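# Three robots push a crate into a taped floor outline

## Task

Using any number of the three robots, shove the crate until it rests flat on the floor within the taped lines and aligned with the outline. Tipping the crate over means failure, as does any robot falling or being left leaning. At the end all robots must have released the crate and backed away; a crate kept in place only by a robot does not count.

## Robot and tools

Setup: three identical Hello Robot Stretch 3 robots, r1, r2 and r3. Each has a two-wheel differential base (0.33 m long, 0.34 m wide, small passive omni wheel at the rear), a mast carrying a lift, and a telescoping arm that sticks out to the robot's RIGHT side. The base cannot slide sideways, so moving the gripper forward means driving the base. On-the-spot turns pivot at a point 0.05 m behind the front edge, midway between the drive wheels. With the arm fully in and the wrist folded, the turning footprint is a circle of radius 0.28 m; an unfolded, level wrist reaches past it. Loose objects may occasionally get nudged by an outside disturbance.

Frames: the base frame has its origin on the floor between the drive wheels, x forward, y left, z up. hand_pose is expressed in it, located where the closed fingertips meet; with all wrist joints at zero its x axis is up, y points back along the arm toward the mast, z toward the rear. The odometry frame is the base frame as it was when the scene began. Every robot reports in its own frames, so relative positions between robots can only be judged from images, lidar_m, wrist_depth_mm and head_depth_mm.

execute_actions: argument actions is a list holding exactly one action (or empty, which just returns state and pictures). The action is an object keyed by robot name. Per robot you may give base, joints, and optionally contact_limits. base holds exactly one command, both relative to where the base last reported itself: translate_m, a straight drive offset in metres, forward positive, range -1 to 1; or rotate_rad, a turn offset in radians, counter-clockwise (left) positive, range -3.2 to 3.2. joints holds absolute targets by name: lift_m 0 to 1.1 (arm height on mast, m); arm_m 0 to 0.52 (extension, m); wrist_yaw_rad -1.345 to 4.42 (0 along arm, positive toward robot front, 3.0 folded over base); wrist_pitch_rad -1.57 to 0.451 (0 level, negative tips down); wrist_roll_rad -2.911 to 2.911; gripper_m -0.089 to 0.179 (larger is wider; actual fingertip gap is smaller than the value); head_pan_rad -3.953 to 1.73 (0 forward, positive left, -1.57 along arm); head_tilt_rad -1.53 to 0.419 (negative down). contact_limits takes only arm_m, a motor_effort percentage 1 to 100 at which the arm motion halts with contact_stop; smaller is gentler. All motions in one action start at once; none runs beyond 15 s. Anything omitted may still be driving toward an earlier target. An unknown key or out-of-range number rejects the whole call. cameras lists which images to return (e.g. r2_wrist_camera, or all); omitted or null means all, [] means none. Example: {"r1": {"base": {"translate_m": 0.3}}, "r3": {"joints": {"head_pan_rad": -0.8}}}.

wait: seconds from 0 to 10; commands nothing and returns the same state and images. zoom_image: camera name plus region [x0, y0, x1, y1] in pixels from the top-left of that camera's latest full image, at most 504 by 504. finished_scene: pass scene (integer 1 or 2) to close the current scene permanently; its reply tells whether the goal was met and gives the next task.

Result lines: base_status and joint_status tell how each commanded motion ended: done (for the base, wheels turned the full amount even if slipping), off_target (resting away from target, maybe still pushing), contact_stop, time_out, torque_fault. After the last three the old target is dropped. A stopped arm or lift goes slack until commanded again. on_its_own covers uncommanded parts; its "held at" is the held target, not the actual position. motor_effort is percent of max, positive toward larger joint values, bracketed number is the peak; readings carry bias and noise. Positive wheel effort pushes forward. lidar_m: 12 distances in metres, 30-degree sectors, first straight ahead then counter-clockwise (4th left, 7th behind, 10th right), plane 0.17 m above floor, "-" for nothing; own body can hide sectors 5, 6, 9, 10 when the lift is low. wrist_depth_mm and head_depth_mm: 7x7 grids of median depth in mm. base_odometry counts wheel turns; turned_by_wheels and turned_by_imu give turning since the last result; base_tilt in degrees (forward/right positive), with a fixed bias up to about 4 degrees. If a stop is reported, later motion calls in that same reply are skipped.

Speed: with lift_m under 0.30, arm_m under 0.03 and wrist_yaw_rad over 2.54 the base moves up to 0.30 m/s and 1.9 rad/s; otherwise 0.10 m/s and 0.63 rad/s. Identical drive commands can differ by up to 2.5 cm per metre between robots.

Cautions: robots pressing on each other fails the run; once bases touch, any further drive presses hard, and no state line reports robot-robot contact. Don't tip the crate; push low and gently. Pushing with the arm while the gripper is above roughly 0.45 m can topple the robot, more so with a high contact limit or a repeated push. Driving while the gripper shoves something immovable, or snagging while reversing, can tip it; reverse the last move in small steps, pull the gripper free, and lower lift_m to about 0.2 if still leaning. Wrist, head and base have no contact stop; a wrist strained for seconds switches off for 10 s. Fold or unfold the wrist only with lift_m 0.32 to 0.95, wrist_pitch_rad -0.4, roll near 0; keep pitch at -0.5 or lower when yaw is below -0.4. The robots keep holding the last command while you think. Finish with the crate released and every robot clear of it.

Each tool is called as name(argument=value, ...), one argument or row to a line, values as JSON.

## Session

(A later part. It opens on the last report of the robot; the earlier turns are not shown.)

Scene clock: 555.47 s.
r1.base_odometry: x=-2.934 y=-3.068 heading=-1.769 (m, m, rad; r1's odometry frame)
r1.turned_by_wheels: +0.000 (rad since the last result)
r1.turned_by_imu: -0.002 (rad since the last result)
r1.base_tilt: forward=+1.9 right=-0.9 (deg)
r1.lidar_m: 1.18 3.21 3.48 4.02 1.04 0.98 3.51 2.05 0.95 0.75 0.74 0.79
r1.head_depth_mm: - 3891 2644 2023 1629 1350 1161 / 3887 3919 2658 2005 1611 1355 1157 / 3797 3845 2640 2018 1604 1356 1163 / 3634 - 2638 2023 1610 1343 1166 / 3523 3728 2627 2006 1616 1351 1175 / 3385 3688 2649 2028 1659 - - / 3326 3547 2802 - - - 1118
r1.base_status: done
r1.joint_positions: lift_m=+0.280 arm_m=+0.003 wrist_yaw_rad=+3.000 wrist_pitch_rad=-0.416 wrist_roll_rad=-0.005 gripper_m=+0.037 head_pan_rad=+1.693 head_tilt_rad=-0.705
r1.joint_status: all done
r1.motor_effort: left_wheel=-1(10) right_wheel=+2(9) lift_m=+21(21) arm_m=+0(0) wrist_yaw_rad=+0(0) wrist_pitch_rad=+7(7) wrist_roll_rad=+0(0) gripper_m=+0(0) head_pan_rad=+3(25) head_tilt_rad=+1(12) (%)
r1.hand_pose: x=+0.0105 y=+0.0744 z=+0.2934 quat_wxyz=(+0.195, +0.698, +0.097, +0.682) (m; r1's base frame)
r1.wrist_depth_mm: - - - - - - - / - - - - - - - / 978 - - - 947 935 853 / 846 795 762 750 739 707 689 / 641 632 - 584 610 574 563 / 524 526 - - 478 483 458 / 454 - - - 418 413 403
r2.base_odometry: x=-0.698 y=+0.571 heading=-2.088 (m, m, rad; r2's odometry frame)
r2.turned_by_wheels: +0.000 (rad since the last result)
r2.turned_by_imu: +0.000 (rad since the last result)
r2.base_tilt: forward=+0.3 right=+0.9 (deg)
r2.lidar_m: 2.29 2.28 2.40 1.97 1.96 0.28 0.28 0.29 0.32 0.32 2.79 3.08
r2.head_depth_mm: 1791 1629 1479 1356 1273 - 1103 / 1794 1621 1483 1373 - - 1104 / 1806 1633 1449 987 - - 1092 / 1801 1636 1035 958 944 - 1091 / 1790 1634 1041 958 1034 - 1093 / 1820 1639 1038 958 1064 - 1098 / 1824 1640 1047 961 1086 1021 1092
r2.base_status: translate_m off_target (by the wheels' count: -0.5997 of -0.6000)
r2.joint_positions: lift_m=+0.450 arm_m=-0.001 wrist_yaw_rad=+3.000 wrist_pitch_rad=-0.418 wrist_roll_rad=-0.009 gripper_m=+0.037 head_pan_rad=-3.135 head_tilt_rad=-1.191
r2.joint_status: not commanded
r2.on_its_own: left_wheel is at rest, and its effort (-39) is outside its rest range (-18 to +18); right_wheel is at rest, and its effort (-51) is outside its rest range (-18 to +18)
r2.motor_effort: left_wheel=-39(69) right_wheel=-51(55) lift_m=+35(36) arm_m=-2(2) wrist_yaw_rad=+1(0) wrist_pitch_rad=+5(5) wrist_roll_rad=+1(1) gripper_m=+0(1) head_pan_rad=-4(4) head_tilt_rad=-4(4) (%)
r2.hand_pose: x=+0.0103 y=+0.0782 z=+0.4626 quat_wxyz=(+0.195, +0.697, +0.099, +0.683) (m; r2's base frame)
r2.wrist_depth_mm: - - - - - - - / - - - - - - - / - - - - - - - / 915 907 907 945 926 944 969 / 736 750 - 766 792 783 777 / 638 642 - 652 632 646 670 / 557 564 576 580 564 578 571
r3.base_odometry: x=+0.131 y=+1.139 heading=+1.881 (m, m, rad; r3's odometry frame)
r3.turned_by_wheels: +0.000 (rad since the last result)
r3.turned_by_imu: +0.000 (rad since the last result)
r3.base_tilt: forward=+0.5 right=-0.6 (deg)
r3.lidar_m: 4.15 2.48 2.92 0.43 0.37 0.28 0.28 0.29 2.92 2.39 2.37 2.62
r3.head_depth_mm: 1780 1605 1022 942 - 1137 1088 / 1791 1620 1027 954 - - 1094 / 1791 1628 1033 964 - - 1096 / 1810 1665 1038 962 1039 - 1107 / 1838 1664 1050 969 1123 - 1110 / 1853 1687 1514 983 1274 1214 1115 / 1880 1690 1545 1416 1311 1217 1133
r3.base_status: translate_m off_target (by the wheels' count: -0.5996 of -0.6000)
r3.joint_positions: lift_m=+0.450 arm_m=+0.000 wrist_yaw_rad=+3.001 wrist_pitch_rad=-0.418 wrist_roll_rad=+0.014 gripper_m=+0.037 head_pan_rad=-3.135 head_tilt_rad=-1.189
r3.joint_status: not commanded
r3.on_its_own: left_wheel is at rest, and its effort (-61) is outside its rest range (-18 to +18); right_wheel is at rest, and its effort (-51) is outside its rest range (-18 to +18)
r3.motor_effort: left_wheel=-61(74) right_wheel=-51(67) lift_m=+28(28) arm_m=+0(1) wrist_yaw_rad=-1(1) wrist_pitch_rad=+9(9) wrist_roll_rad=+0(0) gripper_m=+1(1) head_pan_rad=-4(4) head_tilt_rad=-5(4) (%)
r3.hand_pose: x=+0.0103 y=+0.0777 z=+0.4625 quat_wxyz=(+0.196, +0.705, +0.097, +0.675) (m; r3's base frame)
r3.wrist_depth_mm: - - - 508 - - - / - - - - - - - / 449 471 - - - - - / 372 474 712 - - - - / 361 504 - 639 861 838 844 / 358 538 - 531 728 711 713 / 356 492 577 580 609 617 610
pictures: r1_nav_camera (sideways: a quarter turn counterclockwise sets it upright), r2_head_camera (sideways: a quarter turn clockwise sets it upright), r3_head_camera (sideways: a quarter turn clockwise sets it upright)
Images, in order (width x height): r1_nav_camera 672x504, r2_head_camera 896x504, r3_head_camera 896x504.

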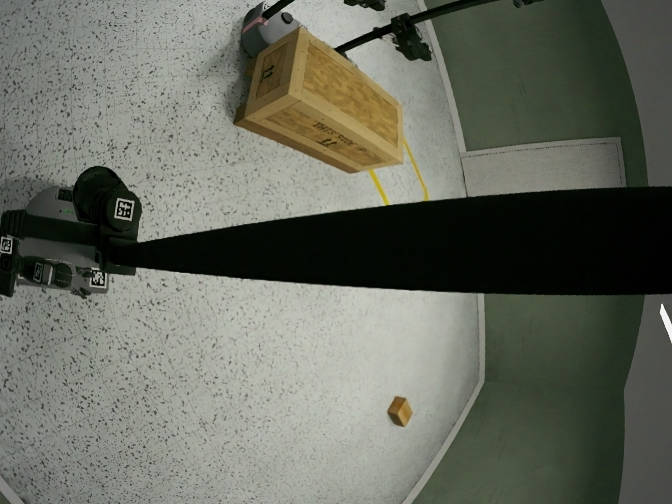

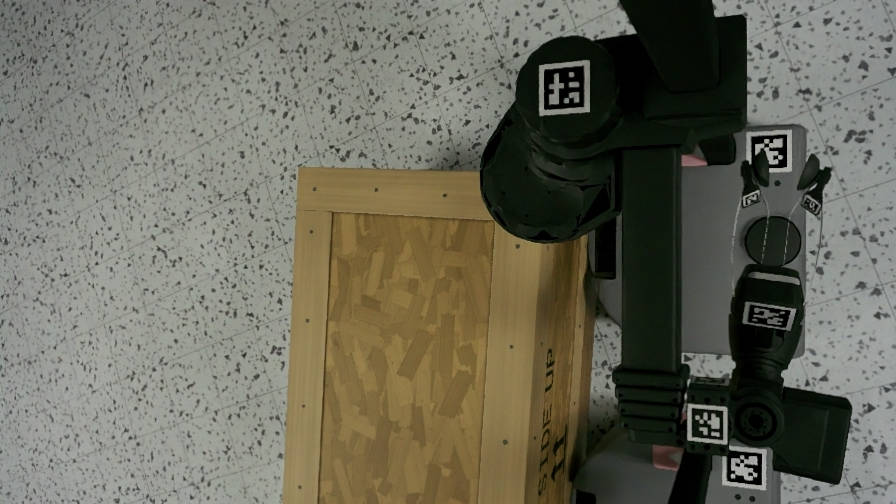

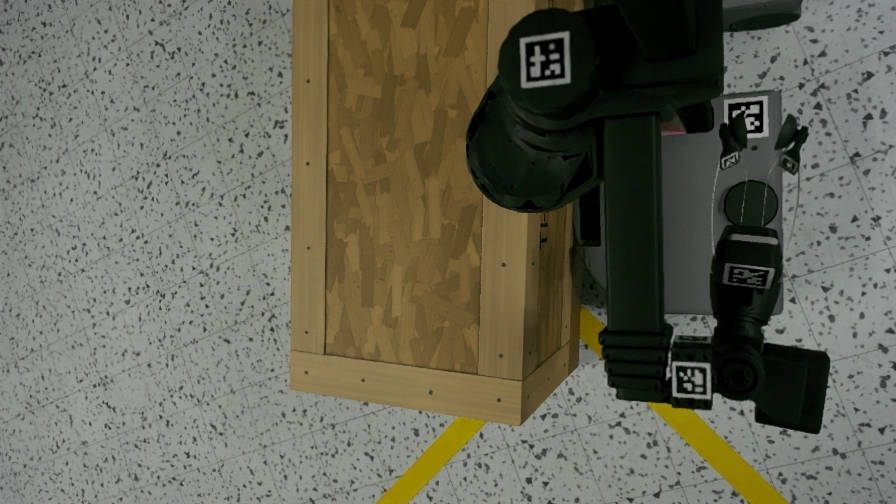

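execute_actions(
  actions=[
    {"r1":{"base":{"rotate_rad":0.5},"joints":{"head_pan_rad":1.0,"head_tilt_rad":-0.8}},"r2":{"base":{"translate_m":-0.82}},"r3":{"base":{"translate_m":-0.82},"joints":{"head_pan_rad":-2.0,"head_tilt_rad":-1.0}}},
  ],
  cameras=["r1_nav_camera","r2_head_camera","r3_head_camera","r3_nav_camera"],
)

Scene clock: 592.10 s.
r1.base_odometry: x=-2.934 y=-3.068 heading=-1.269 (m, m, rad; r1's odometry frame)
r1.turned_by_wheels: +0.500 (rad since the last result)
r1.turned_by_imu: +0.500 (rad since the last result)
r1.base_tilt: forward=+1.8 right=-1.0 (deg)
r1.lidar_m: 3.20 3.42 0.70 0.72 4.25 3.52 2.22 0.97 0.75 0.74 0.79 1.14
r1.head_depth_mm: 3870 3032 2288 1832 1521 1290 1134 / - 3080 2299 1822 1511 1295 1133 / - 3034 2284 1811 1519 1290 1131 / 3893 3020 2281 1719 1275 1296 1132 / 3815 3056 1592 1257 1163 1299 1137 / 3621 3045 1580 1270 1150 1290 1126 / 3464 3048 2194 1540 1260 1262 1134
r1.base_status: done
r1.joint_positions: lift_m=+0.280 arm_m=+0.003 wrist_yaw_rad=+3.000 wrist_pitch_rad=-0.416 wrist_roll_rad=-0.005 gripper_m=+0.037 head_pan_rad=+1.007 head_tilt_rad=-0.791
r1.joint_status: all done
r1.motor_effort: left_wheel=-2(12) right_wheel=+2(8) lift_m=+22(21) arm_m=+0(0) wrist_yaw_rad=+1(0) wrist_pitch_rad=+7(6) wrist_roll_rad=+0(0) gripper_m=+0(0) head_pan_rad=-2(28) head_tilt_rad=-4(12) (%)
r1.hand_pose: x=+0.0105 y=+0.0744 z=+0.2934 quat_wxyz=(+0.195, +0.698, +0.097, +0.682) (m; r1's base frame)
r1.wrist_depth_mm: - - - 738 656 - - / - - 854 801 719 - - / - - 838 877 797 898 859 / 818 793 767 752 733 710 671 / 656 625 - 591 591 557 562 / 523 525 - - 472 483 464 / 454 - - - 424 410 407
r2.base_odometry: x=-0.293 y=+1.284 heading=-2.088 (m, m, rad; r2's odometry frame)
r2.turned_by_wheels: +0.000 (rad since the last result)
r2.turned_by_imu: +0.000 (rad since the last result)
r2.base_tilt: forward=+0.3 right=+0.9 (deg)
r2.lidar_m: 3.05 3.95 2.05 1.68 1.68 0.28 0.28 0.29 0.32 0.32 3.04 3.39
r2.head_depth_mm: 1775 1614 1468 1360 1277 - 1101 / 1804 1608 1473 1358 - - 1101 / 1779 1621 1454 984 - - 1093 / 1811 1622 1035 953 947 - 1094 / 1804 1624 1044 958 1025 - 1097 / 1809 1641 1039 960 1057 - 1097 / 1810 1640 1038 956 1084 1025 1092
r2.base_status: translate_m off_target (by the wheels' count: -0.8197 of -0.8200)
r2.joint_positions: lift_m=+0.450 arm_m=-0.001 wrist_yaw_rad=+3.000 wrist_pitch_rad=-0.418 wrist_roll_rad=-0.009 gripper_m=+0.037 head_pan_rad=-3.135 head_tilt_rad=-1.191
r2.joint_status: not commanded
r2.on_its_own: left_wheel is at rest, and its effort (-39) is outside its rest range (-18 to +18); right_wheel is at rest, and its effort (-51) is outside its rest range (-18 to +18)
r2.motor_effort: left_wheel=-39(65) right_wheel=-51(55) lift_m=+36(36) arm_m=-3(2) wrist_yaw_rad=+0(1) wrist_pitch_rad=+5(5) wrist_roll_rad=+1(1) gripper_m=+0(0) head_pan_rad=-3(3) head_tilt_rad=-4(3) (%)
r2.hand_pose: x=+0.0103 y=+0.0782 z=+0.4626 quat_wxyz=(+0.195, +0.697, +0.099, +0.683) (m; r2's base frame)
r2.wrist_depth_mm: 597 - - - - - - / 718 - - - - - - / - 757 - - - - - / 854 793 934 914 932 923 966 / 738 735 - 759 799 767 777 / 649 634 - 652 635 657 663 / 558 560 582 584 569 580 567
r3.base_odometry: x=+0.381 y=+0.358 heading=+1.880 (m, m, rad; r3's odometry frame)
r3.turned_by_wheels: +0.000 (rad since the last result)
r3.turned_by_imu: +0.000 (rad since the last result)
r3.base_tilt: forward=+0.4 right=-0.5 (deg)
r3.lidar_m: 4.65 3.21 2.57 0.43 0.37 0.28 0.28 0.29 3.22 2.64 2.62 2.93
r3.head_depth_mm: 2377 1992 1718 1496 924 867 950 / 2411 2005 1727 1509 1341 1120 - / 2445 2047 1751 1521 1354 1265 - / 2485 2070 1761 1531 1364 1255 1099 / 2507 2101 1779 1551 1375 1251 1118 / 2550 2088 1800 1568 1378 1244 1126 / 2534 2139 1816 1573 1396 1255 1133
r3.base_status: translate_m off_target (by the wheels' count: -0.8196 of -0.8200)
r3.joint_positions: lift_m=+0.450 arm_m=+0.000 wrist_yaw_rad=+3.001 wrist_pitch_rad=-0.418 wrist_roll_rad=+0.014 gripper_m=+0.037 head_pan_rad=-2.007 head_tilt_rad=-1.001
r3.joint_status: all done
r3.on_its_own: left_wheel is at rest, and its effort (-61) is outside its rest range (-18 to +18); right_wheel is at rest, and its effort (-51) is outside its rest range (-18 to +18)
r3.motor_effort: left_wheel=-61(74) right_wheel=-51(70) lift_m=+28(28) arm_m=-1(1) wrist_yaw_rad=+0(1) wrist_pitch_rad=+9(9) wrist_roll_rad=+0(0) gripper_m=+0(1) head_pan_rad=+4(54) head_tilt_rad=+1(16) (%)
r3.hand_pose: x=+0.0103 y=+0.0777 z=+0.4625 quat_wxyz=(+0.196, +0.705, +0.097, +0.675) (m; r3's base frame)
r3.wrist_depth_mm: - - - 511 - - - / - - - - - - - / 440 474 - - - - - / 372 476 716 - - - - / 360 508 - 624 863 841 839 / 362 535 - 535 720 705 707 / 358 492 575 579 612 614 613
pictures: r1_nav_camera (sideways: a quarter turn counterclockwise sets it upright), r2_head_camera (sideways: a quarter turn clockwise sets it upright), r3_head_camera (sideways: a quarter turn clockwise sets it upright), r3_nav_camera (sideways: a quarter turn counterclockwise sets it upright)
Images, in order (width x height): r1_nav_camera 672x504, r2_head_camera 896x504, r3_head_camera 896x504, r3_nav_camera 672x504.

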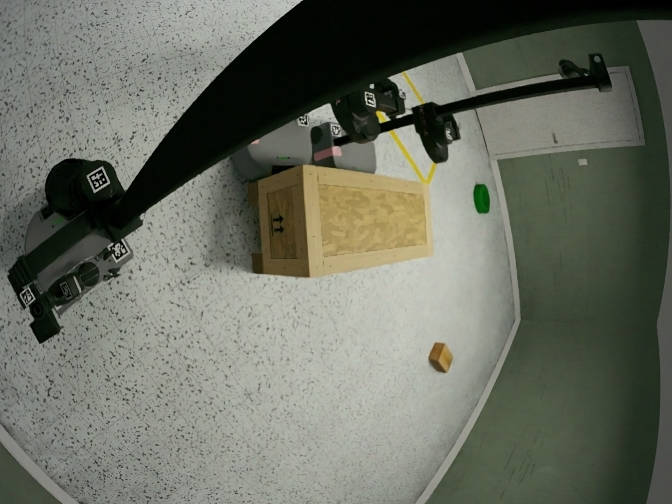

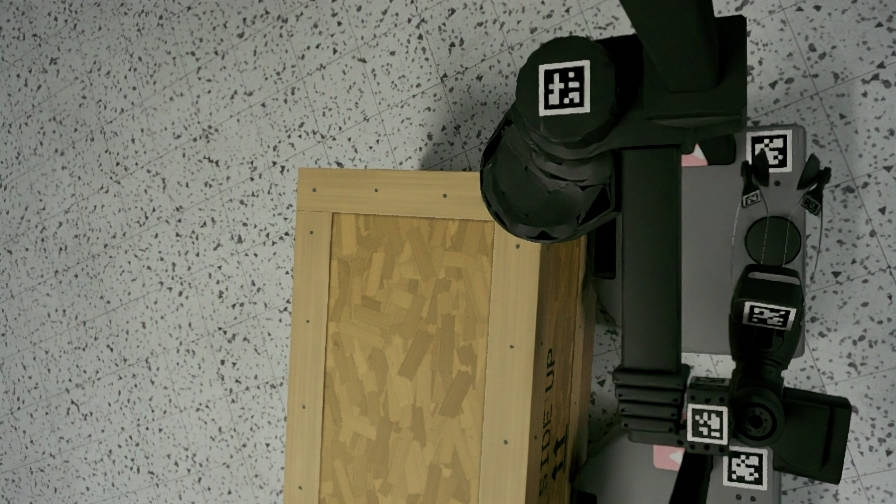

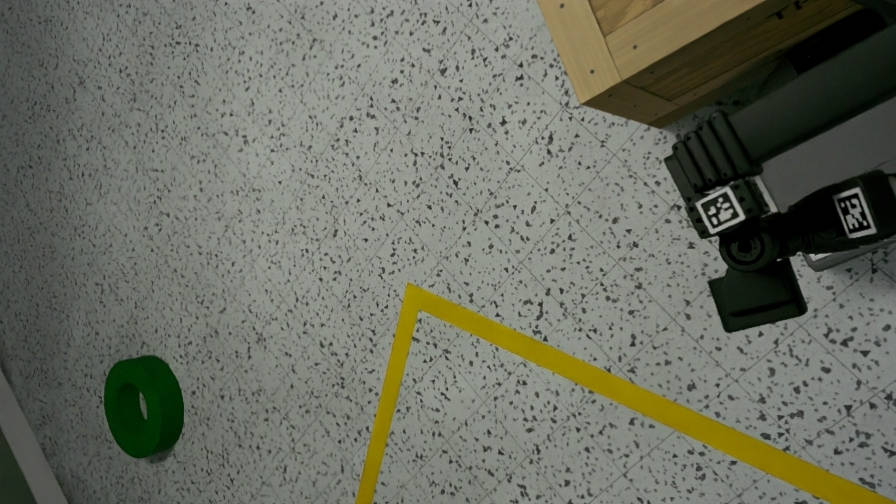

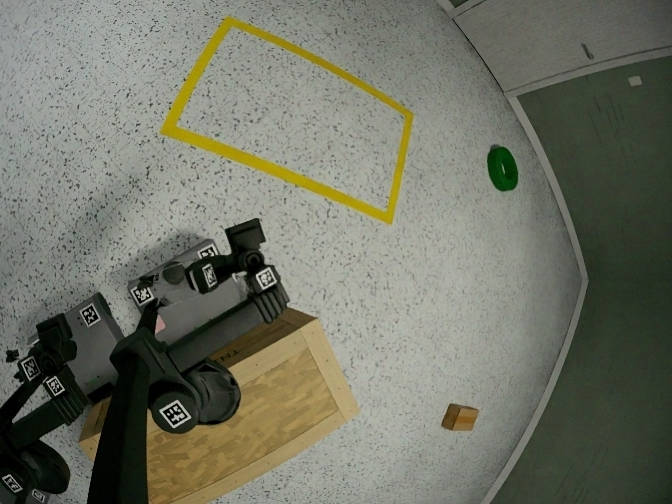

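execute_actions(
  actions=[
    {"r2":{"base":{"translate_m":0.08},"joints":{"lift_m":0.45}},"r3":{"base":{"translate_m":0.08},"joints":{"lift_m":0.28,"head_pan_rad":-3.14,"head_tilt_rad":-1.2}},"r1":{"base":{"translate_m":0.3}}},
  ],
  cameras=[],
)

execute_actions(
  actions=[
    {"r3":{"base":{"rotate_rad":-1.6}}},
  ],
  cameras=["r3_head_camera"],
)

execute_actions(
  actions=[
    {"r3":{"base":{"translate_m":0.37}},"r2":{"joints":{"lift_m":0.28}}},
  ],
  cameras=[],
)

execute_actions(
  actions=[
    {"r3":{"base":{"rotate_rad":1.24}},"r2":{"base":{"rotate_rad":-1.6}}},
  ],
  cameras=["r3_head_camera","r2_nav_camera"],
)

Scene clock: 606.60 s.
r1.base_odometry: x=-2.844 y=-3.354 heading=-1.269 (m, m, rad; r1's odometry frame)
r1.turned_by_wheels: +0.000 (rad since the last result)
r1.turned_by_imu: -0.001 (rad since the last result)
r1.base_tilt: forward=+1.9 right=-1.0 (deg)
r1.lidar_m: 2.94 3.11 0.80 0.59 0.77 3.79 2.29 1.00 0.78 0.76 0.81 1.18
r1.head_depth_mm: 3497 3113 2285 1825 1516 1295 1129 / 3959 3044 2294 1829 1515 1293 1134 / - 3101 2294 1829 1520 1299 1128 / 3963 3087 2283 1825 1508 1295 1132 / 3816 3034 2306 1822 1511 1289 1126 / 3580 3007 2199 1348 1130 1212 1134 / 3444 3031 2232 1271 1053 1169 1129
r1.base_status: done
r1.joint_positions: lift_m=+0.280 arm_m=+0.003 wrist_yaw_rad=+3.000 wrist_pitch_rad=-0.416 wrist_roll_rad=-0.005 gripper_m=+0.037 head_pan_rad=+1.007 head_tilt_rad=-0.791
r1.joint_status: not commanded
r1.motor_effort: left_wheel=-2(9) right_wheel=+2(11) lift_m=+21(21) arm_m=+0(0) wrist_yaw_rad=+0(0) wrist_pitch_rad=+7(7) wrist_roll_rad=+0(0) gripper_m=+0(0) head_pan_rad=-2(2) head_tilt_rad=-4(4) (%)
r1.hand_pose: x=+0.0105 y=+0.0744 z=+0.2934 quat_wxyz=(+0.195, +0.698, +0.097, +0.682) (m; r1's base frame)
r1.wrist_depth_mm: - - 648 611 - - - / - 959 701 637 - - - / - 867 784 740 973 890 875 / 818 804 768 745 720 699 669 / 652 633 - 584 606 560 540 / 527 521 - - 478 477 465 / 443 - - - 421 415 407
r2.base_odometry: x=-0.333 y=+1.214 heading=-2.088 (m, m, rad; r2's odometry frame)
r2.turned_by_wheels: +0.000 (rad since the last result)
r2.turned_by_imu: +0.000 (rad since the last result)
r2.base_tilt: forward=+0.2 right=+0.9 (deg)
r2.lidar_m: 2.99 3.13 2.09 1.71 1.71 0.94 0.35 0.38 0.32 0.32 3.01 3.35
r2.head_depth_mm: 1787 1606 1483 1359 1277 - 1103 / 1783 1623 1478 1364 - - 1095 / 1799 1628 1065 977 - - 1094 / 1799 1619 1036 970 1236 - 1092 / 1807 1633 1041 966 1260 - 1093 / 1810 1641 1041 974 1263 - 1089 / 1826 1632 1049 984 1166 1016 1087
r2.base_status: done
r2.joint_positions: lift_m=+0.450 arm_m=-0.001 wrist_yaw_rad=+3.000 wrist_pitch_rad=-0.418 wrist_roll_rad=-0.009 gripper_m=+0.037 head_pan_rad=-3.135 head_tilt_rad=-1.191
r2.joint_status: all done
r2.motor_effort: left_wheel=+0(32) right_wheel=+1(41) lift_m=+36(35) arm_m=-2(2) wrist_yaw_rad=+0(0) wrist_pitch_rad=+5(5) wrist_roll_rad=+1(1) gripper_m=+1(1) head_pan_rad=-3(3) head_tilt_rad=-4(4) (%)
r2.hand_pose: x=+0.0103 y=+0.0782 z=+0.4626 quat_wxyz=(+0.195, +0.697, +0.099, +0.683) (m; r2's base frame)
r2.wrist_depth_mm: - - - - - - - / - - - - - - - / - - - - - - - / 833 919 927 933 934 957 967 / 746 751 - 766 796 775 780 / 649 642 - 638 636 664 659 / 558 561 573 581 571 563 569
r3.base_odometry: x=+0.357 y=+0.435 heading=+1.880 (m, m, rad; r3's odometry frame)
r3.turned_by_wheels: +0.000 (rad since the last result)
r3.turned_by_imu: -0.001 (rad since the last result)
r3.base_tilt: forward=+0.4 right=-0.5 (deg)
r3.lidar_m: 4.59 3.12 2.61 0.43 0.47 0.36 0.36 0.38 3.20 2.61 2.59 2.89
r3.head_depth_mm: 1782 1605 1019 954 1231 1080 1080 / 1791 1622 1032 959 - - 1095 / 1819 1638 1038 963 - - 1099 / 1832 1652 1049 978 1283 - 1106 / 1845 1669 1058 991 1279 - 1111 / 1857 1680 1103 1009 1295 1203 1122 / 1892 1695 1543 1409 1309 1212 1132
r3.base_status: done
r3.joint_positions: lift_m=+0.280 arm_m=+0.000 wrist_yaw_rad=+3.001 wrist_pitch_rad=-0.418 wrist_roll_rad=+0.014 gripper_m=+0.037 head_pan_rad=-3.133 head_tilt_rad=-1.186
r3.joint_status: all done
r3.motor_effort: left_wheel=+0(48) right_wheel=+1(45) lift_m=+21(22) arm_m=-1(1) wrist_yaw_rad=-1(1) wrist_pitch_rad=+9(9) wrist_roll_rad=+0(0) gripper_m=+0(0) head_pan_rad=-4(55) head_tilt_rad=-6(21) (%)
r3.hand_pose: x=+0.0103 y=+0.0777 z=+0.2929 quat_wxyz=(+0.196, +0.705, +0.097, +0.675) (m; r3's base frame)
r3.wrist_depth_mm: 461 - - - - - - / 474 - - - - - - / 473 709 589 660 949 938 967 / 470 604 450 474 726 737 733 / 461 564 - 457 614 601 599 / 459 494 - 493 516 506 498 / 426 - - - 435 438 436
pictures: none
No camera images: the call's "cameras" was empty. Leave "cameras" out to get every camera's image.

Scene clock: 608.93 s.
r1.base_odometry: x=-2.844 y=-3.354 heading=-1.269 (m, m, rad; r1's odometry frame)
r1.turned_by_wheels: +0.000 (rad since the last result)
r1.turned_by_imu: +0.000 (rad since the last result)
r1.base_tilt: forward=+1.9 right=-1.0 (deg)
r1.lidar_m: 2.94 3.12 0.79 0.59 0.77 3.78 2.29 1.00 0.78 0.76 0.81 1.18
r1.head_depth_mm: 3493 3096 2307 1845 1510 1296 1128 / 3930 3081 2312 1824 1515 1298 1137 / - 3077 2289 1823 1505 1288 1129 / 3961 3112 2278 1833 1520 1289 1137 / 3768 3082 2248 1824 1518 1292 1127 / 3578 3086 2207 1340 1131 1215 1132 / 3443 3002 2278 1260 1055 1175 1128
r1.base_status: not commanded
r1.joint_positions: lift_m=+0.280 arm_m=+0.003 wrist_yaw_rad=+3.000 wrist_pitch_rad=-0.416 wrist_roll_rad=-0.005 gripper_m=+0.037 head_pan_rad=+1.007 head_tilt_rad=-0.791
r1.joint_status: not commanded
r1.motor_effort: left_wheel=-2(2) right_wheel=+2(3) lift_m=+21(21) arm_m=+0(0) wrist_yaw_rad=+0(1) wrist_pitch_rad=+6(7) wrist_roll_rad=+0(0) gripper_m=+0(1) head_pan_rad=-2(2) head_tilt_rad=-4(4) (%)
r1.hand_pose: x=+0.0105 y=+0.0744 z=+0.2934 quat_wxyz=(+0.195, +0.698, +0.097, +0.682) (m; r1's base frame)
r1.wrist_depth_mm: - - 661 602 - - - / - 929 704 657 - - - / - 846 767 733 951 915 876 / 807 798 766 734 708 692 665 / 650 625 - 607 601 566 556 / 543 522 - - 477 478 466 / 457 - - - 419 412 406
r2.base_odometry: x=-0.333 y=+1.214 heading=-2.088 (m, m, rad; r2's odometry frame)
r2.turned_by_wheels: +0.000 (rad since the last result)
r2.turned_by_imu: +0.000 (rad since the last result)
r2.base_tilt: forward=+0.3 right=+0.9 (deg)
r2.lidar_m: 2.99 3.14 2.09 1.71 1.71 0.94 0.36 0.38 0.54 0.39 0.40 3.36
r2.head_depth_mm: 1795 1627 1478 1359 1276 - 1100 / 1799 1620 1486 1367 - - 1110 / 1805 1633 1061 981 - - 1096 / 1803 1640 1035 968 1237 - 1093 / 1802 1645 1038 968 1254 - 1095 / 1807 1624 1040 973 1260 - 1090 / 1813 1646 1040 984 1261 1038 694
r2.base_status: not commanded
r2.joint_positions: lift_m=+0.450 arm_m=-0.001 wrist_yaw_rad=+3.000 wrist_pitch_rad=-0.418 wrist_roll_rad=-0.009 gripper_m=+0.037 head_pan_rad=-3.135 head_tilt_rad=-1.191
r2.joint_status: not commanded
r2.motor_effort: left_wheel=+0(1) right_wheel=+1(1) lift_m=+36(35) arm_m=-3(2) wrist_yaw_rad=+0(1) wrist_pitch_rad=+5(5) wrist_roll_rad=+0(1) gripper_m=+0(0) head_pan_rad=-2(2) head_tilt_rad=-5(4) (%)
r2.hand_pose: x=+0.0103 y=+0.0782 z=+0.4626 quat_wxyz=(+0.195, +0.697, +0.099, +0.683) (m; r2's base frame)
r2.wrist_depth_mm: - - - - - - - / - - - - - - - / - - - - - - - / 837 889 926 905 934 948 961 / 750 749 - 767 795 774 785 / 644 633 - 645 641 669 670 / 556 560 573 582 570 569 573
r3.base_odometry: x=+0.357 y=+0.435 heading=+0.280 (m, m, rad; r3's odometry frame)
r3.turned_by_wheels: -1.600 (rad since the last result)
r3.turned_by_imu: -1.573 (rad since the last result)
r3.base_tilt: forward=+0.4 right=-0.6 (deg)
r3.lidar_m: 2.61 2.59 2.88 4.51 5.20 2.64 0.43 0.48 0.37 0.36 0.38 3.24
r3.head_depth_mm: 1778 1608 1476 1351 1267 1146 1092 / 1799 1631 1487 1356 - - 1097 / 1806 1634 1492 713 - - 1096 / 1764 748 1023 707 1151 - 1110 / 1826 744 748 1199 1273 - 1112 / 1875 1651 1470 1234 1233 1178 1113 / 1877 1673 1546 992 928 913 919
r3.base_status: done
r3.joint_positions: lift_m=+0.280 arm_m=+0.000 wrist_yaw_rad=+3.001 wrist_pitch_rad=-0.418 wrist_roll_rad=+0.014 gripper_m=+0.037 head_pan_rad=-3.134 head_tilt_rad=-1.186
r3.joint_status: not commanded
r3.motor_effort: left_wheel=+3(13) right_wheel=-3(10) lift_m=+21(21) arm_m=-1(1) wrist_yaw_rad=-1(1) wrist_pitch_rad=+9(9) wrist_roll_rad=+0(0) gripper_m=-1(0) head_pan_rad=-4(3) head_tilt_rad=-6(6) (%)
r3.hand_pose: x=+0.0103 y=+0.0777 z=+0.2929 quat_wxyz=(+0.196, +0.705, +0.097, +0.675) (m; r3's base frame)
r3.wrist_depth_mm: - - - - - - - / - - - - - - - / 914 900 929 941 943 955 956 / 720 708 730 733 733 734 741 / 592 588 - 598 624 594 593 / 498 496 - 516 522 508 505 / 442 - - - 434 438 435
pictures: r3_head_camera (sideways: a quarter turn clockwise sets it upright)
Images, in order (width x height): r3_head_camera 896x504.

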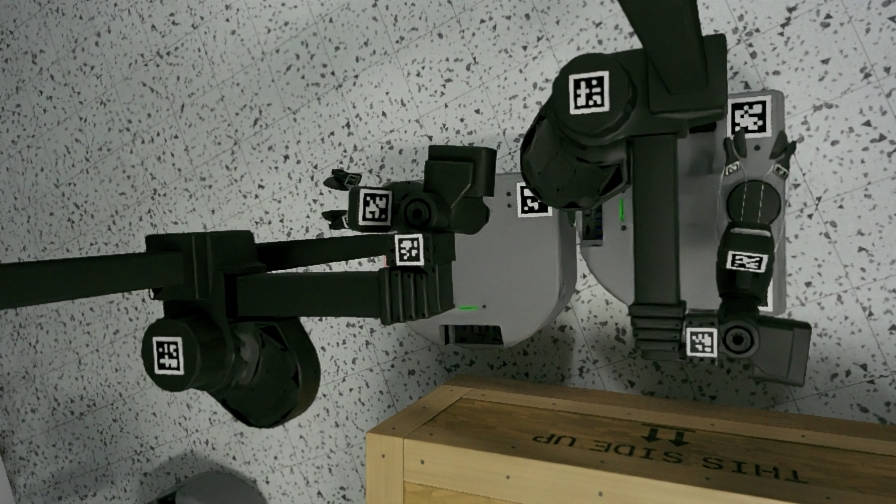

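Scene clock: 611.90 s.
r1.base_odometry: x=-2.844 y=-3.354 heading=-1.269 (m, m, rad; r1's odometry frame)
r1.turned_by_wheels: +0.000 (rad since the last result)
r1.turned_by_imu: +0.000 (rad since the last result)
r1.base_tilt: forward=+1.9 right=-1.0 (deg)
r1.lidar_m: 2.95 3.13 0.80 0.59 0.77 3.76 2.30 1.00 0.77 0.76 0.81 1.18
r1.head_depth_mm: 3518 3093 2297 1818 1508 1297 1132 / 3950 3087 2313 1823 1515 1302 1131 / - 3089 2277 1813 1513 1293 1132 / 3991 3049 2276 1825 1510 1297 1131 / 3814 3034 2283 1812 1518 1294 1134 / 3583 3075 2219 1347 1134 1212 1133 / 3462 2969 2275 1263 1049 1174 1130
r1.base_status: not commanded
r1.joint_positions: lift_m=+0.280 arm_m=+0.003 wrist_yaw_rad=+3.000 wrist_pitch_rad=-0.416 wrist_roll_rad=-0.005 gripper_m=+0.037 head_pan_rad=+1.007 head_tilt_rad=-0.791
r1.joint_status: not commanded
r1.motor_effort: left_wheel=-2(3) right_wheel=+3(3) lift_m=+20(22) arm_m=+0(0) wrist_yaw_rad=+0(0) wrist_pitch_rad=+6(7) wrist_roll_rad=+0(0) gripper_m=+0(1) head_pan_rad=+0(2) head_tilt_rad=-4(4) (%)
r1.hand_pose: x=+0.0105 y=+0.0744 z=+0.2934 quat_wxyz=(+0.195, +0.698, +0.097, +0.682) (m; r1's base frame)
r1.wrist_depth_mm: - - 635 598 - - - / - 970 722 654 - - - / - 835 780 722 953 938 889 / 803 780 772 749 712 723 690 / 646 632 - 588 609 561 548 / 526 515 - - 476 469 464 / 458 - - - 423 410 414
r2.base_odometry: x=-0.333 y=+1.214 heading=-2.088 (m, m, rad; r2's odometry frame)
r2.turned_by_wheels: +0.000 (rad since the last result)
r2.turned_by_imu: +0.000 (rad since the last result)
r2.base_tilt: forward=+0.3 right=+0.9 (deg)
r2.lidar_m: 2.99 3.14 2.08 1.71 1.71 0.94 0.35 0.38 0.54 0.75 3.03 3.38
r2.head_depth_mm: 1789 1626 1490 1357 1262 1145 1095 / 1790 1621 1485 1366 1289 - 1102 / 1819 1620 1056 987 - - 1091 / 1803 1631 1037 963 1183 - 1098 / 1803 1627 1042 971 1253 - 1098 / 1814 1635 1047 977 1248 1186 1090 / 1804 1645 1048 981 1261 1188 1113
r2.base_status: not commanded
r2.joint_positions: lift_m=+0.280 arm_m=-0.001 wrist_yaw_rad=+3.000 wrist_pitch_rad=-0.418 wrist_roll_rad=-0.009 gripper_m=+0.037 head_pan_rad=-3.135 head_tilt_rad=-1.191
r2.joint_status: all done
r2.motor_effort: left_wheel=+0(0) right_wheel=+0(1) lift_m=+26(31) arm_m=-3(2) wrist_yaw_rad=+0(1) wrist_pitch_rad=+5(5) wrist_roll_rad=+1(1) gripper_m=+0(0) head_pan_rad=-4(3) head_tilt_rad=-4(3) (%)
r2.hand_pose: x=+0.0103 y=+0.0782 z=+0.2930 quat_wxyz=(+0.195, +0.697, +0.099, +0.683) (m; r2's base frame)
r2.wrist_depth_mm: - - - - - - - / - - - - - - - / 817 798 820 841 853 846 859 / 644 655 648 658 663 664 673 / 533 537 - 549 561 553 560 / 455 487 - - 456 466 469 / - - - - 405 404 405
r3.base_odometry: x=+0.712 y=+0.537 heading=+0.281 (m, m, rad; r3's odometry frame)
r3.turned_by_wheels: +0.000 (rad since the last result)
r3.turned_by_imu: -0.001 (rad since the last result)
r3.base_tilt: forward=+0.4 right=-0.6 (deg)
r3.lidar_m: 2.28 2.25 2.50 3.92 5.48 3.06 0.80 0.51 0.38 0.38 3.22 2.82
r3.head_depth_mm: 1799 1612 1460 1351 1263 1148 1093 / 1796 1621 1488 1366 - - 1099 / 1814 1636 1434 1372 - - 1099 / 1047 1049 1297 1368 1297 - 1107 / 1816 1600 1379 1399 1291 - 1110 / 1869 1651 1289 1298 1267 1193 1126 / 1853 1184 1070 996 946 1063 1135
r3.base_status: done
r3.joint_positions: lift_m=+0.280 arm_m=+0.000 wrist_yaw_rad=+3.001 wrist_pitch_rad=-0.418 wrist_roll_rad=+0.014 gripper_m=+0.037 head_pan_rad=-3.134 head_tilt_rad=-1.186
r3.joint_status: not commanded
r3.motor_effort: left_wheel=+3(13) right_wheel=-2(7) lift_m=+21(21) arm_m=-1(1) wrist_yaw_rad=-2(0) wrist_pitch_rad=+9(9) wrist_roll_rad=+0(0) gripper_m=-1(1) head_pan_rad=-4(5) head_tilt_rad=-6(7) (%)
r3.hand_pose: x=+0.0103 y=+0.0777 z=+0.2929 quat_wxyz=(+0.196, +0.705, +0.097, +0.675) (m; r3's base frame)
r3.wrist_depth_mm: - - - - - - - / - - - - - - - / 929 908 932 932 959 957 949 / 716 722 727 736 727 735 742 / 590 583 - 598 618 602 607 / 499 499 - 517 522 507 507 / 442 - - - 437 436 436
pictures: none
No camera images: the call's "cameras" was empty. Leave "cameras" out to get every camera's image.

Scene clock: 614.17 s.
r1.base_odometry: x=-2.844 y=-3.354 heading=-1.269 (m, m, rad; r1's odometry frame)
r1.turned_by_wheels: +0.000 (rad since the last result)
r1.turned_by_imu: +0.000 (rad since the last result)
r1.base_tilt: forward=+1.9 right=-1.1 (deg)
r1.lidar_m: 2.95 3.11 0.80 0.59 0.77 3.76 2.30 1.00 0.77 0.76 0.81 1.18
r1.head_depth_mm: 3415 3091 2297 1835 1508 1296 1127 / 3967 3066 2289 1833 1517 1296 1132 / - 3105 2290 1819 1506 1290 1133 / 3903 3067 2271 1813 1512 1295 1134 / 3795 3090 2287 1840 1509 1293 1125 / 3616 3054 2200 1344 1129 1217 1130 / 3480 3020 2273 1266 1052 1170 1128
r1.base_status: not commanded
r1.joint_positions: lift_m=+0.280 arm_m=+0.003 wrist_yaw_rad=+3.000 wrist_pitch_rad=-0.416 wrist_roll_rad=-0.005 gripper_m=+0.037 head_pan_rad=+1.007 head_tilt_rad=-0.791
r1.joint_status: not commanded
r1.motor_effort: left_wheel=-2(2) right_wheel=+3(2) lift_m=+21(21) arm_m=+0(0) wrist_yaw_rad=+0(1) wrist_pitch_rad=+7(7) wrist_roll_rad=+0(0) gripper_m=+0(1) head_pan_rad=-2(2) head_tilt_rad=-4(4) (%)
r1.hand_pose: x=+0.0105 y=+0.0744 z=+0.2934 quat_wxyz=(+0.195, +0.698, +0.097, +0.682) (m; r1's base frame)
r1.wrist_depth_mm: - - 645 607 - - - / - - 709 665 - - - / 795 794 790 727 948 949 855 / 801 806 766 738 731 696 705 / 647 641 - 593 609 566 551 / 529 519 - - 485 485 469 / 449 - - - 424 410 408
r2.base_odometry: x=-0.333 y=+1.214 heading=+2.596 (m, m, rad; r2's odometry frame)
r2.turned_by_wheels: -1.600 (rad since the last result)
r2.turned_by_imu: -1.580 (rad since the last result)
r2.base_tilt: forward=+0.3 right=+0.9 (deg)
r2.lidar_m: 0.66 3.00 3.36 2.98 3.02 2.11 1.72 1.71 0.94 0.35 0.38 0.53
r2.head_depth_mm: 1785 1624 1482 1355 1262 1150 1098 / 1791 1620 1487 1360 1292 - 1103 / 1796 1633 1493 1363 - - 1090 / 1783 1642 1498 1368 1300 - 1097 / 1759 1632 1488 1377 1279 - 1096 / 1728 1651 1489 1369 1268 1184 1090 / 1724 1639 1487 1384 1275 1188 1081
r2.base_status: done
r2.joint_positions: lift_m=+0.280 arm_m=-0.001 wrist_yaw_rad=+3.000 wrist_pitch_rad=-0.418 wrist_roll_rad=-0.009 gripper_m=+0.037 head_pan_rad=-3.135 head_tilt_rad=-1.191
r2.joint_status: not commanded
r2.motor_effort: left_wheel=+4(13) right_wheel=-2(7) lift_m=+26(25) arm_m=-3(3) wrist_yaw_rad=+0(1) wrist_pitch_rad=+5(5) wrist_roll_rad=+1(1) gripper_m=-1(0) head_pan_rad=-3(2) head_tilt_rad=-4(4) (%)
r2.hand_pose: x=+0.0103 y=+0.0781 z=+0.2930 quat_wxyz=(+0.195, +0.697, +0.099, +0.683) (m; r2's base frame)
r2.wrist_depth_mm: - - - - - - - / - - - - - - - / 822 807 834 856 834 868 869 / 640 640 654 667 665 671 676 / 536 537 - 548 559 550 553 / 454 486 - - 449 468 471 / - - - - 400 404 410
r3.base_odometry: x=+0.712 y=+0.537 heading=+1.520 (m, m, rad; r3's odometry frame)
r3.turned_by_wheels: +1.240 (rad since the last result)
r3.turned_by_imu: +1.219 (rad since the last result)
r3.base_tilt: forward=+0.4 right=-0.5 (deg)
r3.lidar_m: 2.78 3.31 3.29 0.89 0.79 0.44 0.38 3.21 3.24 2.52 2.25 2.29
r3.head_depth_mm: 1775 1116 1022 1189 1268 1144 1092 / 1792 1628 1030 1080 - - 1095 / 1810 1637 1037 992 - - 1101 / 1839 1660 1048 999 1292 - 1109 / 1841 1670 1480 1400 1288 - 1111 / 1874 1682 1527 1407 1300 1210 1124 / 1880 1698 1545 1414 1305 1213 1134
r3.base_status: done
r3.joint_positions: lift_m=+0.280 arm_m=+0.000 wrist_yaw_rad=+3.001 wrist_pitch_rad=-0.418 wrist_roll_rad=+0.014 gripper_m=+0.037 head_pan_rad=-3.134 head_tilt_rad=-1.186
r3.joint_status: not commanded
r3.motor_effort: left_wheel=-2(9) right_wheel=+3(12) lift_m=+21(22) arm_m=-1(1) wrist_yaw_rad=-1(0) wrist_pitch_rad=+9(9) wrist_roll_rad=+0(0) gripper_m=+1(1) head_pan_rad=-3(4) head_tilt_rad=-8(6) (%)
r3.hand_pose: x=+0.0103 y=+0.0777 z=+0.2929 quat_wxyz=(+0.196, +0.705, +0.097, +0.675) (m; r3's base frame)
r3.wrist_depth_mm: - - - - - - - / - - - - - - - / 926 747 873 946 950 963 944 / 717 712 723 723 730 740 741 / 587 593 - 595 612 600 595 / 497 505 - 517 523 505 507 / 442 - - - 431 434 438
pictures: r2_nav_camera (sideways: a quarter turn counterclockwise sets it upright), r3_head_camera (sideways: a quarter turn clockwise sets it upright)
Images, in order (width x height): r2_nav_camera 672x504, r3_head_camera 896x504.

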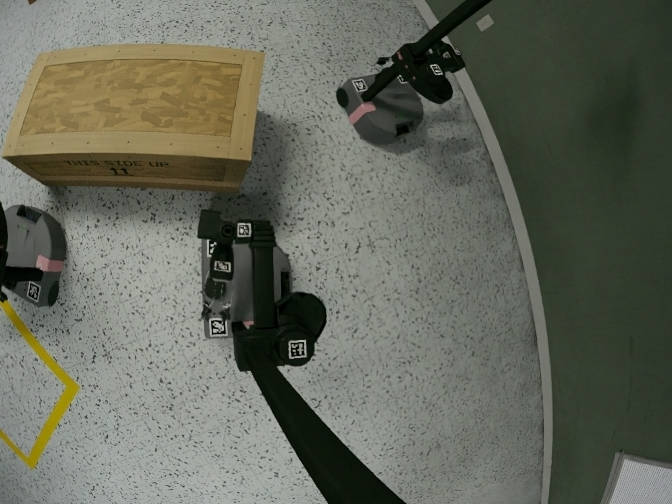

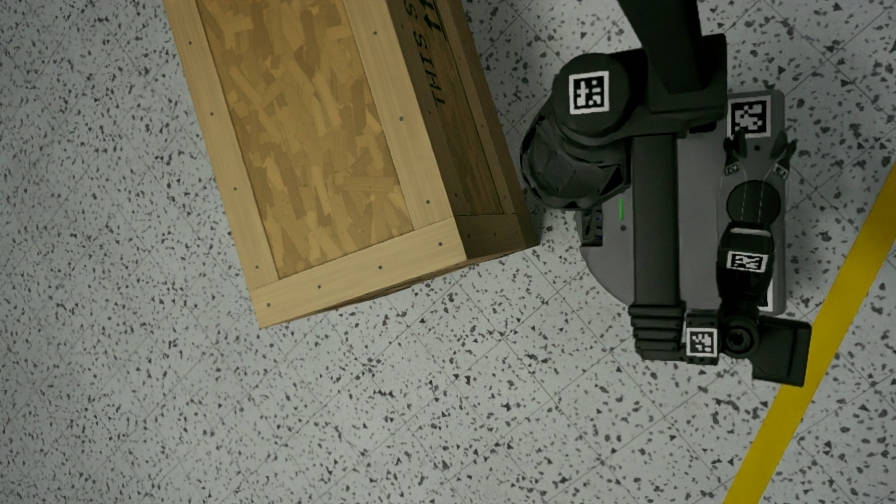

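execute_actions(
  actions=[
    {"r3":{"base":{"translate_m":-0.08},"joints":{"lift_m":0.45}},"r2":{"base":{"translate_m":0.31}}},
  ],
  cameras=[],
)

execute_actions(
  actions=[
    {"r2":{"base":{"rotate_rad":1.24},"joints":{"lift_m":0.29}}},
  ],
  cameras=["r3_head_camera","r2_head_camera"],
)

Scene clock: 622.13 s.
r1.base_odometry: x=-2.844 y=-3.354 heading=-1.269 (m, m, rad; r1's odometry frame)
r1.turned_by_wheels: +0.000 (rad since the last result)
r1.turned_by_imu: +0.000 (rad since the last result)
r1.base_tilt: forward=+1.8 right=-1.0 (deg)
r1.lidar_m: 2.95 3.12 0.80 0.59 0.77 3.77 2.30 1.00 0.78 0.76 0.81 1.18
r1.head_depth_mm: 3498 3087 2308 1838 1514 1282 1138 / 3904 3022 2312 1845 1513 1306 1138 / - 3045 2296 1827 1508 1299 1125 / 3863 3062 2284 1818 1519 1293 1127 / 3835 3043 2279 1812 1511 1295 1130 / 3599 2997 2199 1342 1134 1214 1133 / 3405 2962 2274 1269 1055 1176 1128
r1.base_status: not commanded
r1.joint_positions: lift_m=+0.280 arm_m=+0.003 wrist_yaw_rad=+3.000 wrist_pitch_rad=-0.416 wrist_roll_rad=-0.005 gripper_m=+0.037 head_pan_rad=+1.007 head_tilt_rad=-0.791
r1.joint_status: not commanded
r1.motor_effort: left_wheel=-3(3) right_wheel=+2(2) lift_m=+21(21) arm_m=+0(0) wrist_yaw_rad=+0(1) wrist_pitch_rad=+7(7) wrist_roll_rad=+0(0) gripper_m=+0(1) head_pan_rad=-1(2) head_tilt_rad=-4(4) (%)
r1.hand_pose: x=+0.0105 y=+0.0744 z=+0.2934 quat_wxyz=(+0.195, +0.698, +0.097, +0.682) (m; r1's base frame)
r1.wrist_depth_mm: - - 663 594 - - - / - - 696 656 - - - / - - 789 724 918 916 859 / 808 790 775 738 729 687 678 / 658 619 - 598 602 556 553 / 532 521 - - 471 480 469 / 457 - - - 422 414 409
r2.base_odometry: x=-0.598 y=+1.375 heading=+2.596 (m, m, rad; r2's odometry frame)
r2.turned_by_wheels: +0.000 (rad since the last result)
r2.turned_by_imu: +0.001 (rad since the last result)
r2.base_tilt: forward=+0.1 right=+0.9 (deg)
r2.lidar_m: 0.47 2.73 3.03 4.75 3.06 2.46 2.01 0.50 0.38 0.37 0.39 0.35
r2.head_depth_mm: 1781 1611 1479 1354 1264 1150 1100 / 1770 1628 1486 1361 1289 - 1101 / 1810 1626 1483 1372 - - 1093 / 1791 1635 1477 1368 1294 - 1094 / 1798 1636 1491 1368 1285 - 1098 / 1829 1640 1500 1382 1278 1182 1094 / 1824 1635 1495 1375 1093 1113 1089
r2.base_status: done
r2.joint_positions: lift_m=+0.280 arm_m=-0.001 wrist_yaw_rad=+3.000 wrist_pitch_rad=-0.418 wrist_roll_rad=-0.009 gripper_m=+0.037 head_pan_rad=-3.135 head_tilt_rad=-1.191
r2.joint_status: not commanded
r2.motor_effort: left_wheel=+2(12) right_wheel=-2(6) lift_m=+26(26) arm_m=-3(3) wrist_yaw_rad=+1(0) wrist_pitch_rad=+5(5) wrist_roll_rad=+1(1) gripper_m=+0(0) head_pan_rad=-3(3) head_tilt_rad=-3(4) (%)
r2.hand_pose: x=+0.0103 y=+0.0781 z=+0.2930 quat_wxyz=(+0.195, +0.697, +0.099, +0.683) (m; r2's base frame)
r2.wrist_depth_mm: - - - - - - - / - - - - - - - / 812 797 821 849 839 873 880 / 648 650 661 665 667 666 673 / 539 536 - 550 566 552 552 / 453 483 - - 451 464 467 / - - - - 403 405 408
r3.base_odometry: x=+0.708 y=+0.457 heading=+1.520 (m, m, rad; r3's odometry frame)
r3.turned_by_wheels: +0.000 (rad since the last result)
r3.turned_by_imu: -0.001 (rad since the last result)
r3.base_tilt: forward=+0.4 right=-0.6 (deg)
r3.lidar_m: 2.84 3.37 3.35 0.47 0.63 0.35 0.30 3.16 3.17 2.59 2.30 2.31
r3.head_depth_mm: 1763 1602 1025 972 - 1139 1090 / 1799 1627 1029 957 - - 1096 / 1809 1636 1037 966 - - 1100 / 1827 1652 1048 970 1269 - 1108 / 1859 1668 1485 1391 1299 - 1115 / 1865 1679 1537 1400 1309 1217 1104 / 1885 1695 1544 1420 1306 1210 1138
r3.base_status: done
r3.joint_positions: lift_m=+0.450 arm_m=+0.000 wrist_yaw_rad=+3.001 wrist_pitch_rad=-0.418 wrist_roll_rad=+0.014 gripper_m=+0.037 head_pan_rad=-3.134 head_tilt_rad=-1.186
r3.joint_status: all done
r3.motor_effort: left_wheel=-1(13) right_wheel=+2(9) lift_m=+28(30) arm_m=-1(1) wrist_yaw_rad=+0(1) wrist_pitch_rad=+9(9) wrist_roll_rad=+0(0) gripper_m=+2(0) head_pan_rad=-4(4) head_tilt_rad=-5(6) (%)
r3.hand_pose: x=+0.0103 y=+0.0777 z=+0.4625 quat_wxyz=(+0.196, +0.705, +0.097, +0.675) (m; r3's base frame)
r3.wrist_depth_mm: - - 569 - - - - / - - - - - - - / 745 - - - - - - / 705 - 750 942 - - - / 646 821 - 747 865 841 850 / 595 698 - 699 726 698 710 / 559 603 599 606 605 616 620
pictures: none
No camera images: the call's "cameras" was empty. Leave "cameras" out to get every camera's image.

Scene clock: 624.03 s.
r1.base_odometry: x=-2.844 y=-3.354 heading=-1.269 (m, m, rad; r1's odometry frame)
r1.turned_by_wheels: +0.000 (rad since the last result)
r1.turned_by_imu: +0.000 (rad since the last result)
r1.base_tilt: forward=+1.9 right=-1.0 (deg)
r1.lidar_m: 2.95 3.11 0.80 0.59 0.77 3.76 2.30 1.00 0.78 0.76 0.81 1.18
r1.head_depth_mm: 3474 3083 2313 1819 1521 1296 1136 / 3916 3054 2291 1822 1510 1295 1134 / - 3083 2322 1806 1523 1303 1135 / 3987 3097 2286 1818 1512 1295 1134 / 3717 3065 2268 1815 1520 1287 1129 / 3591 3082 2198 1341 1130 1212 1130 / 3441 3011 2277 1273 1052 1170 1135
r1.base_status: not commanded
r1.joint_positions: lift_m=+0.280 arm_m=+0.003 wrist_yaw_rad=+3.000 wrist_pitch_rad=-0.416 wrist_roll_rad=-0.005 gripper_m=+0.037 head_pan_rad=+1.007 head_tilt_rad=-0.791
r1.joint_status: not commanded
r1.motor_effort: left_wheel=-2(2) right_wheel=+2(3) lift_m=+21(21) arm_m=+0(0) wrist_yaw_rad=+1(1) wrist_pitch_rad=+7(7) wrist_roll_rad=+0(0) gripper_m=+0(0) head_pan_rad=-3(2) head_tilt_rad=-3(4) (%)
r1.hand_pose: x=+0.0105 y=+0.0744 z=+0.2934 quat_wxyz=(+0.195, +0.698, +0.097, +0.682) (m; r1's base frame)
r1.wrist_depth_mm: - - 647 597 - - - / - - 721 662 - - - / - - 756 745 959 923 877 / 827 814 760 749 736 704 667 / 628 633 - 590 601 567 562 / 539 534 - - 476 476 462 / 451 - - - 419 417 407
r2.base_odometry: x=-0.598 y=+1.375 heading=-2.447 (m, m, rad; r2's odometry frame)
r2.turned_by_wheels: +1.240 (rad since the last result)
r2.turned_by_imu: +1.224 (rad since the last result)
r2.base_tilt: forward=+0.2 right=+0.9 (deg)
r2.lidar_m: 3.36 3.06 3.50 2.20 1.99 0.44 0.37 0.37 0.42 0.35 2.73 2.77
r2.head_depth_mm: 1781 1618 1472 1370 1263 1152 1103 / 1803 1605 1059 1049 1293 - 1097 / 1805 1620 1036 989 - - 1093 / 1798 1635 1038 981 1277 - 1091 / 1799 1624 1042 968 1243 - 1100 / 1808 1634 1045 956 1214 1191 1096 / 1829 1641 1041 963 1104 1072 1073
r2.base_status: done
r2.joint_positions: lift_m=+0.290 arm_m=-0.001 wrist_yaw_rad=+3.000 wrist_pitch_rad=-0.418 wrist_roll_rad=-0.009 gripper_m=+0.037 head_pan_rad=-3.135 head_tilt_rad=-1.191
r2.joint_status: all done
r2.motor_effort: left_wheel=-1(9) right_wheel=+3(12) lift_m=+37(42) arm_m=-3(3) wrist_yaw_rad=+1(0) wrist_pitch_rad=+5(5) wrist_roll_rad=+1(1) gripper_m=-1(1) head_pan_rad=-3(3) head_tilt_rad=-4(4) (%)
r2.hand_pose: x=+0.0103 y=+0.0781 z=+0.3025 quat_wxyz=(+0.195, +0.697, +0.099, +0.683) (m; r2's base frame)
r2.wrist_depth_mm: - - - - - - - / - - - - - - - / 827 816 864 866 866 877 908 / 663 662 665 687 671 685 695 / 540 549 - 556 569 563 561 / 467 487 - - 464 474 481 / - - - - 414 416 416
r3.base_odometry: x=+0.708 y=+0.457 heading=+1.520 (m, m, rad; r3's odometry frame)
r3.turned_by_wheels: +0.000 (rad since the last result)
r3.turned_by_imu: +0.000 (rad since the last result)
r3.base_tilt: forward=+0.4 right=-0.6 (deg)
r3.lidar_m: 2.84 3.35 3.36 0.47 0.63 0.35 0.30 3.16 3.18 2.59 2.30 2.31
r3.head_depth_mm: 1772 1606 1019 974 - 1135 1101 / 1791 1628 1030 956 - - 1092 / 1814 1641 1042 962 - - 1098 / 1826 1659 1047 971 1277 - 1107 / 1845 1665 1492 1387 1297 - 1115 / 1855 1691 1530 1407 1310 1210 1109 / 1873 1702 1543 1409 1309 1216 1135
r3.base_status: not commanded
r3.joint_positions: lift_m=+0.450 arm_m=+0.000 wrist_yaw_rad=+3.001 wrist_pitch_rad=-0.418 wrist_roll_rad=+0.014 gripper_m=+0.037 head_pan_rad=-3.134 head_tilt_rad=-1.186
r3.joint_status: not commanded
r3.motor_effort: left_wheel=-2(1) right_wheel=+2(2) lift_m=+29(29) arm_m=-1(1) wrist_yaw_rad=-1(1) wrist_pitch_rad=+9(9) wrist_roll_rad=+0(0) gripper_m=+0(0) head_pan_rad=-5(4) head_tilt_rad=-6(7) (%)
r3.hand_pose: x=+0.0103 y=+0.0777 z=+0.4625 quat_wxyz=(+0.196, +0.705, +0.097, +0.675) (m; r3's base frame)
r3.wrist_depth_mm: - - - - - - - / - - - - - - - / - - 361 - - - - / 705 - 741 - - - - / 646 654 - 840 879 836 843 / 601 540 - 705 734 703 709 / 557 598 591 603 610 611 610
pictures: r2_head_camera (sideways: a quarter turn clockwise sets it upright), r3_head_camera (sideways: a quarter turn clockwise sets it upright)
Images, in order (width x height): r2_head_camera 896x504, r3_head_camera 896x504.

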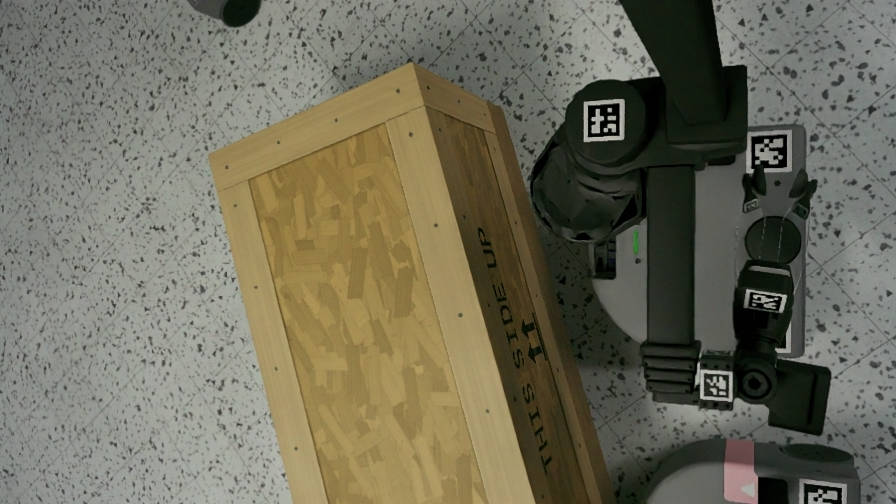

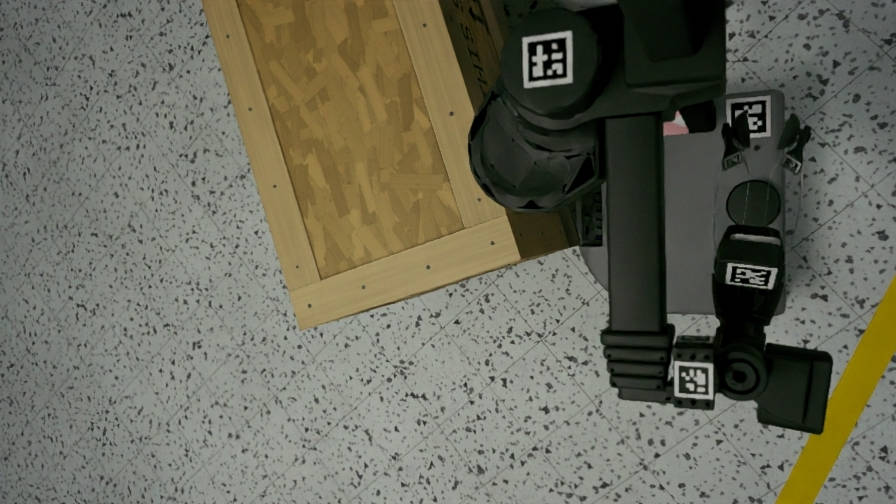

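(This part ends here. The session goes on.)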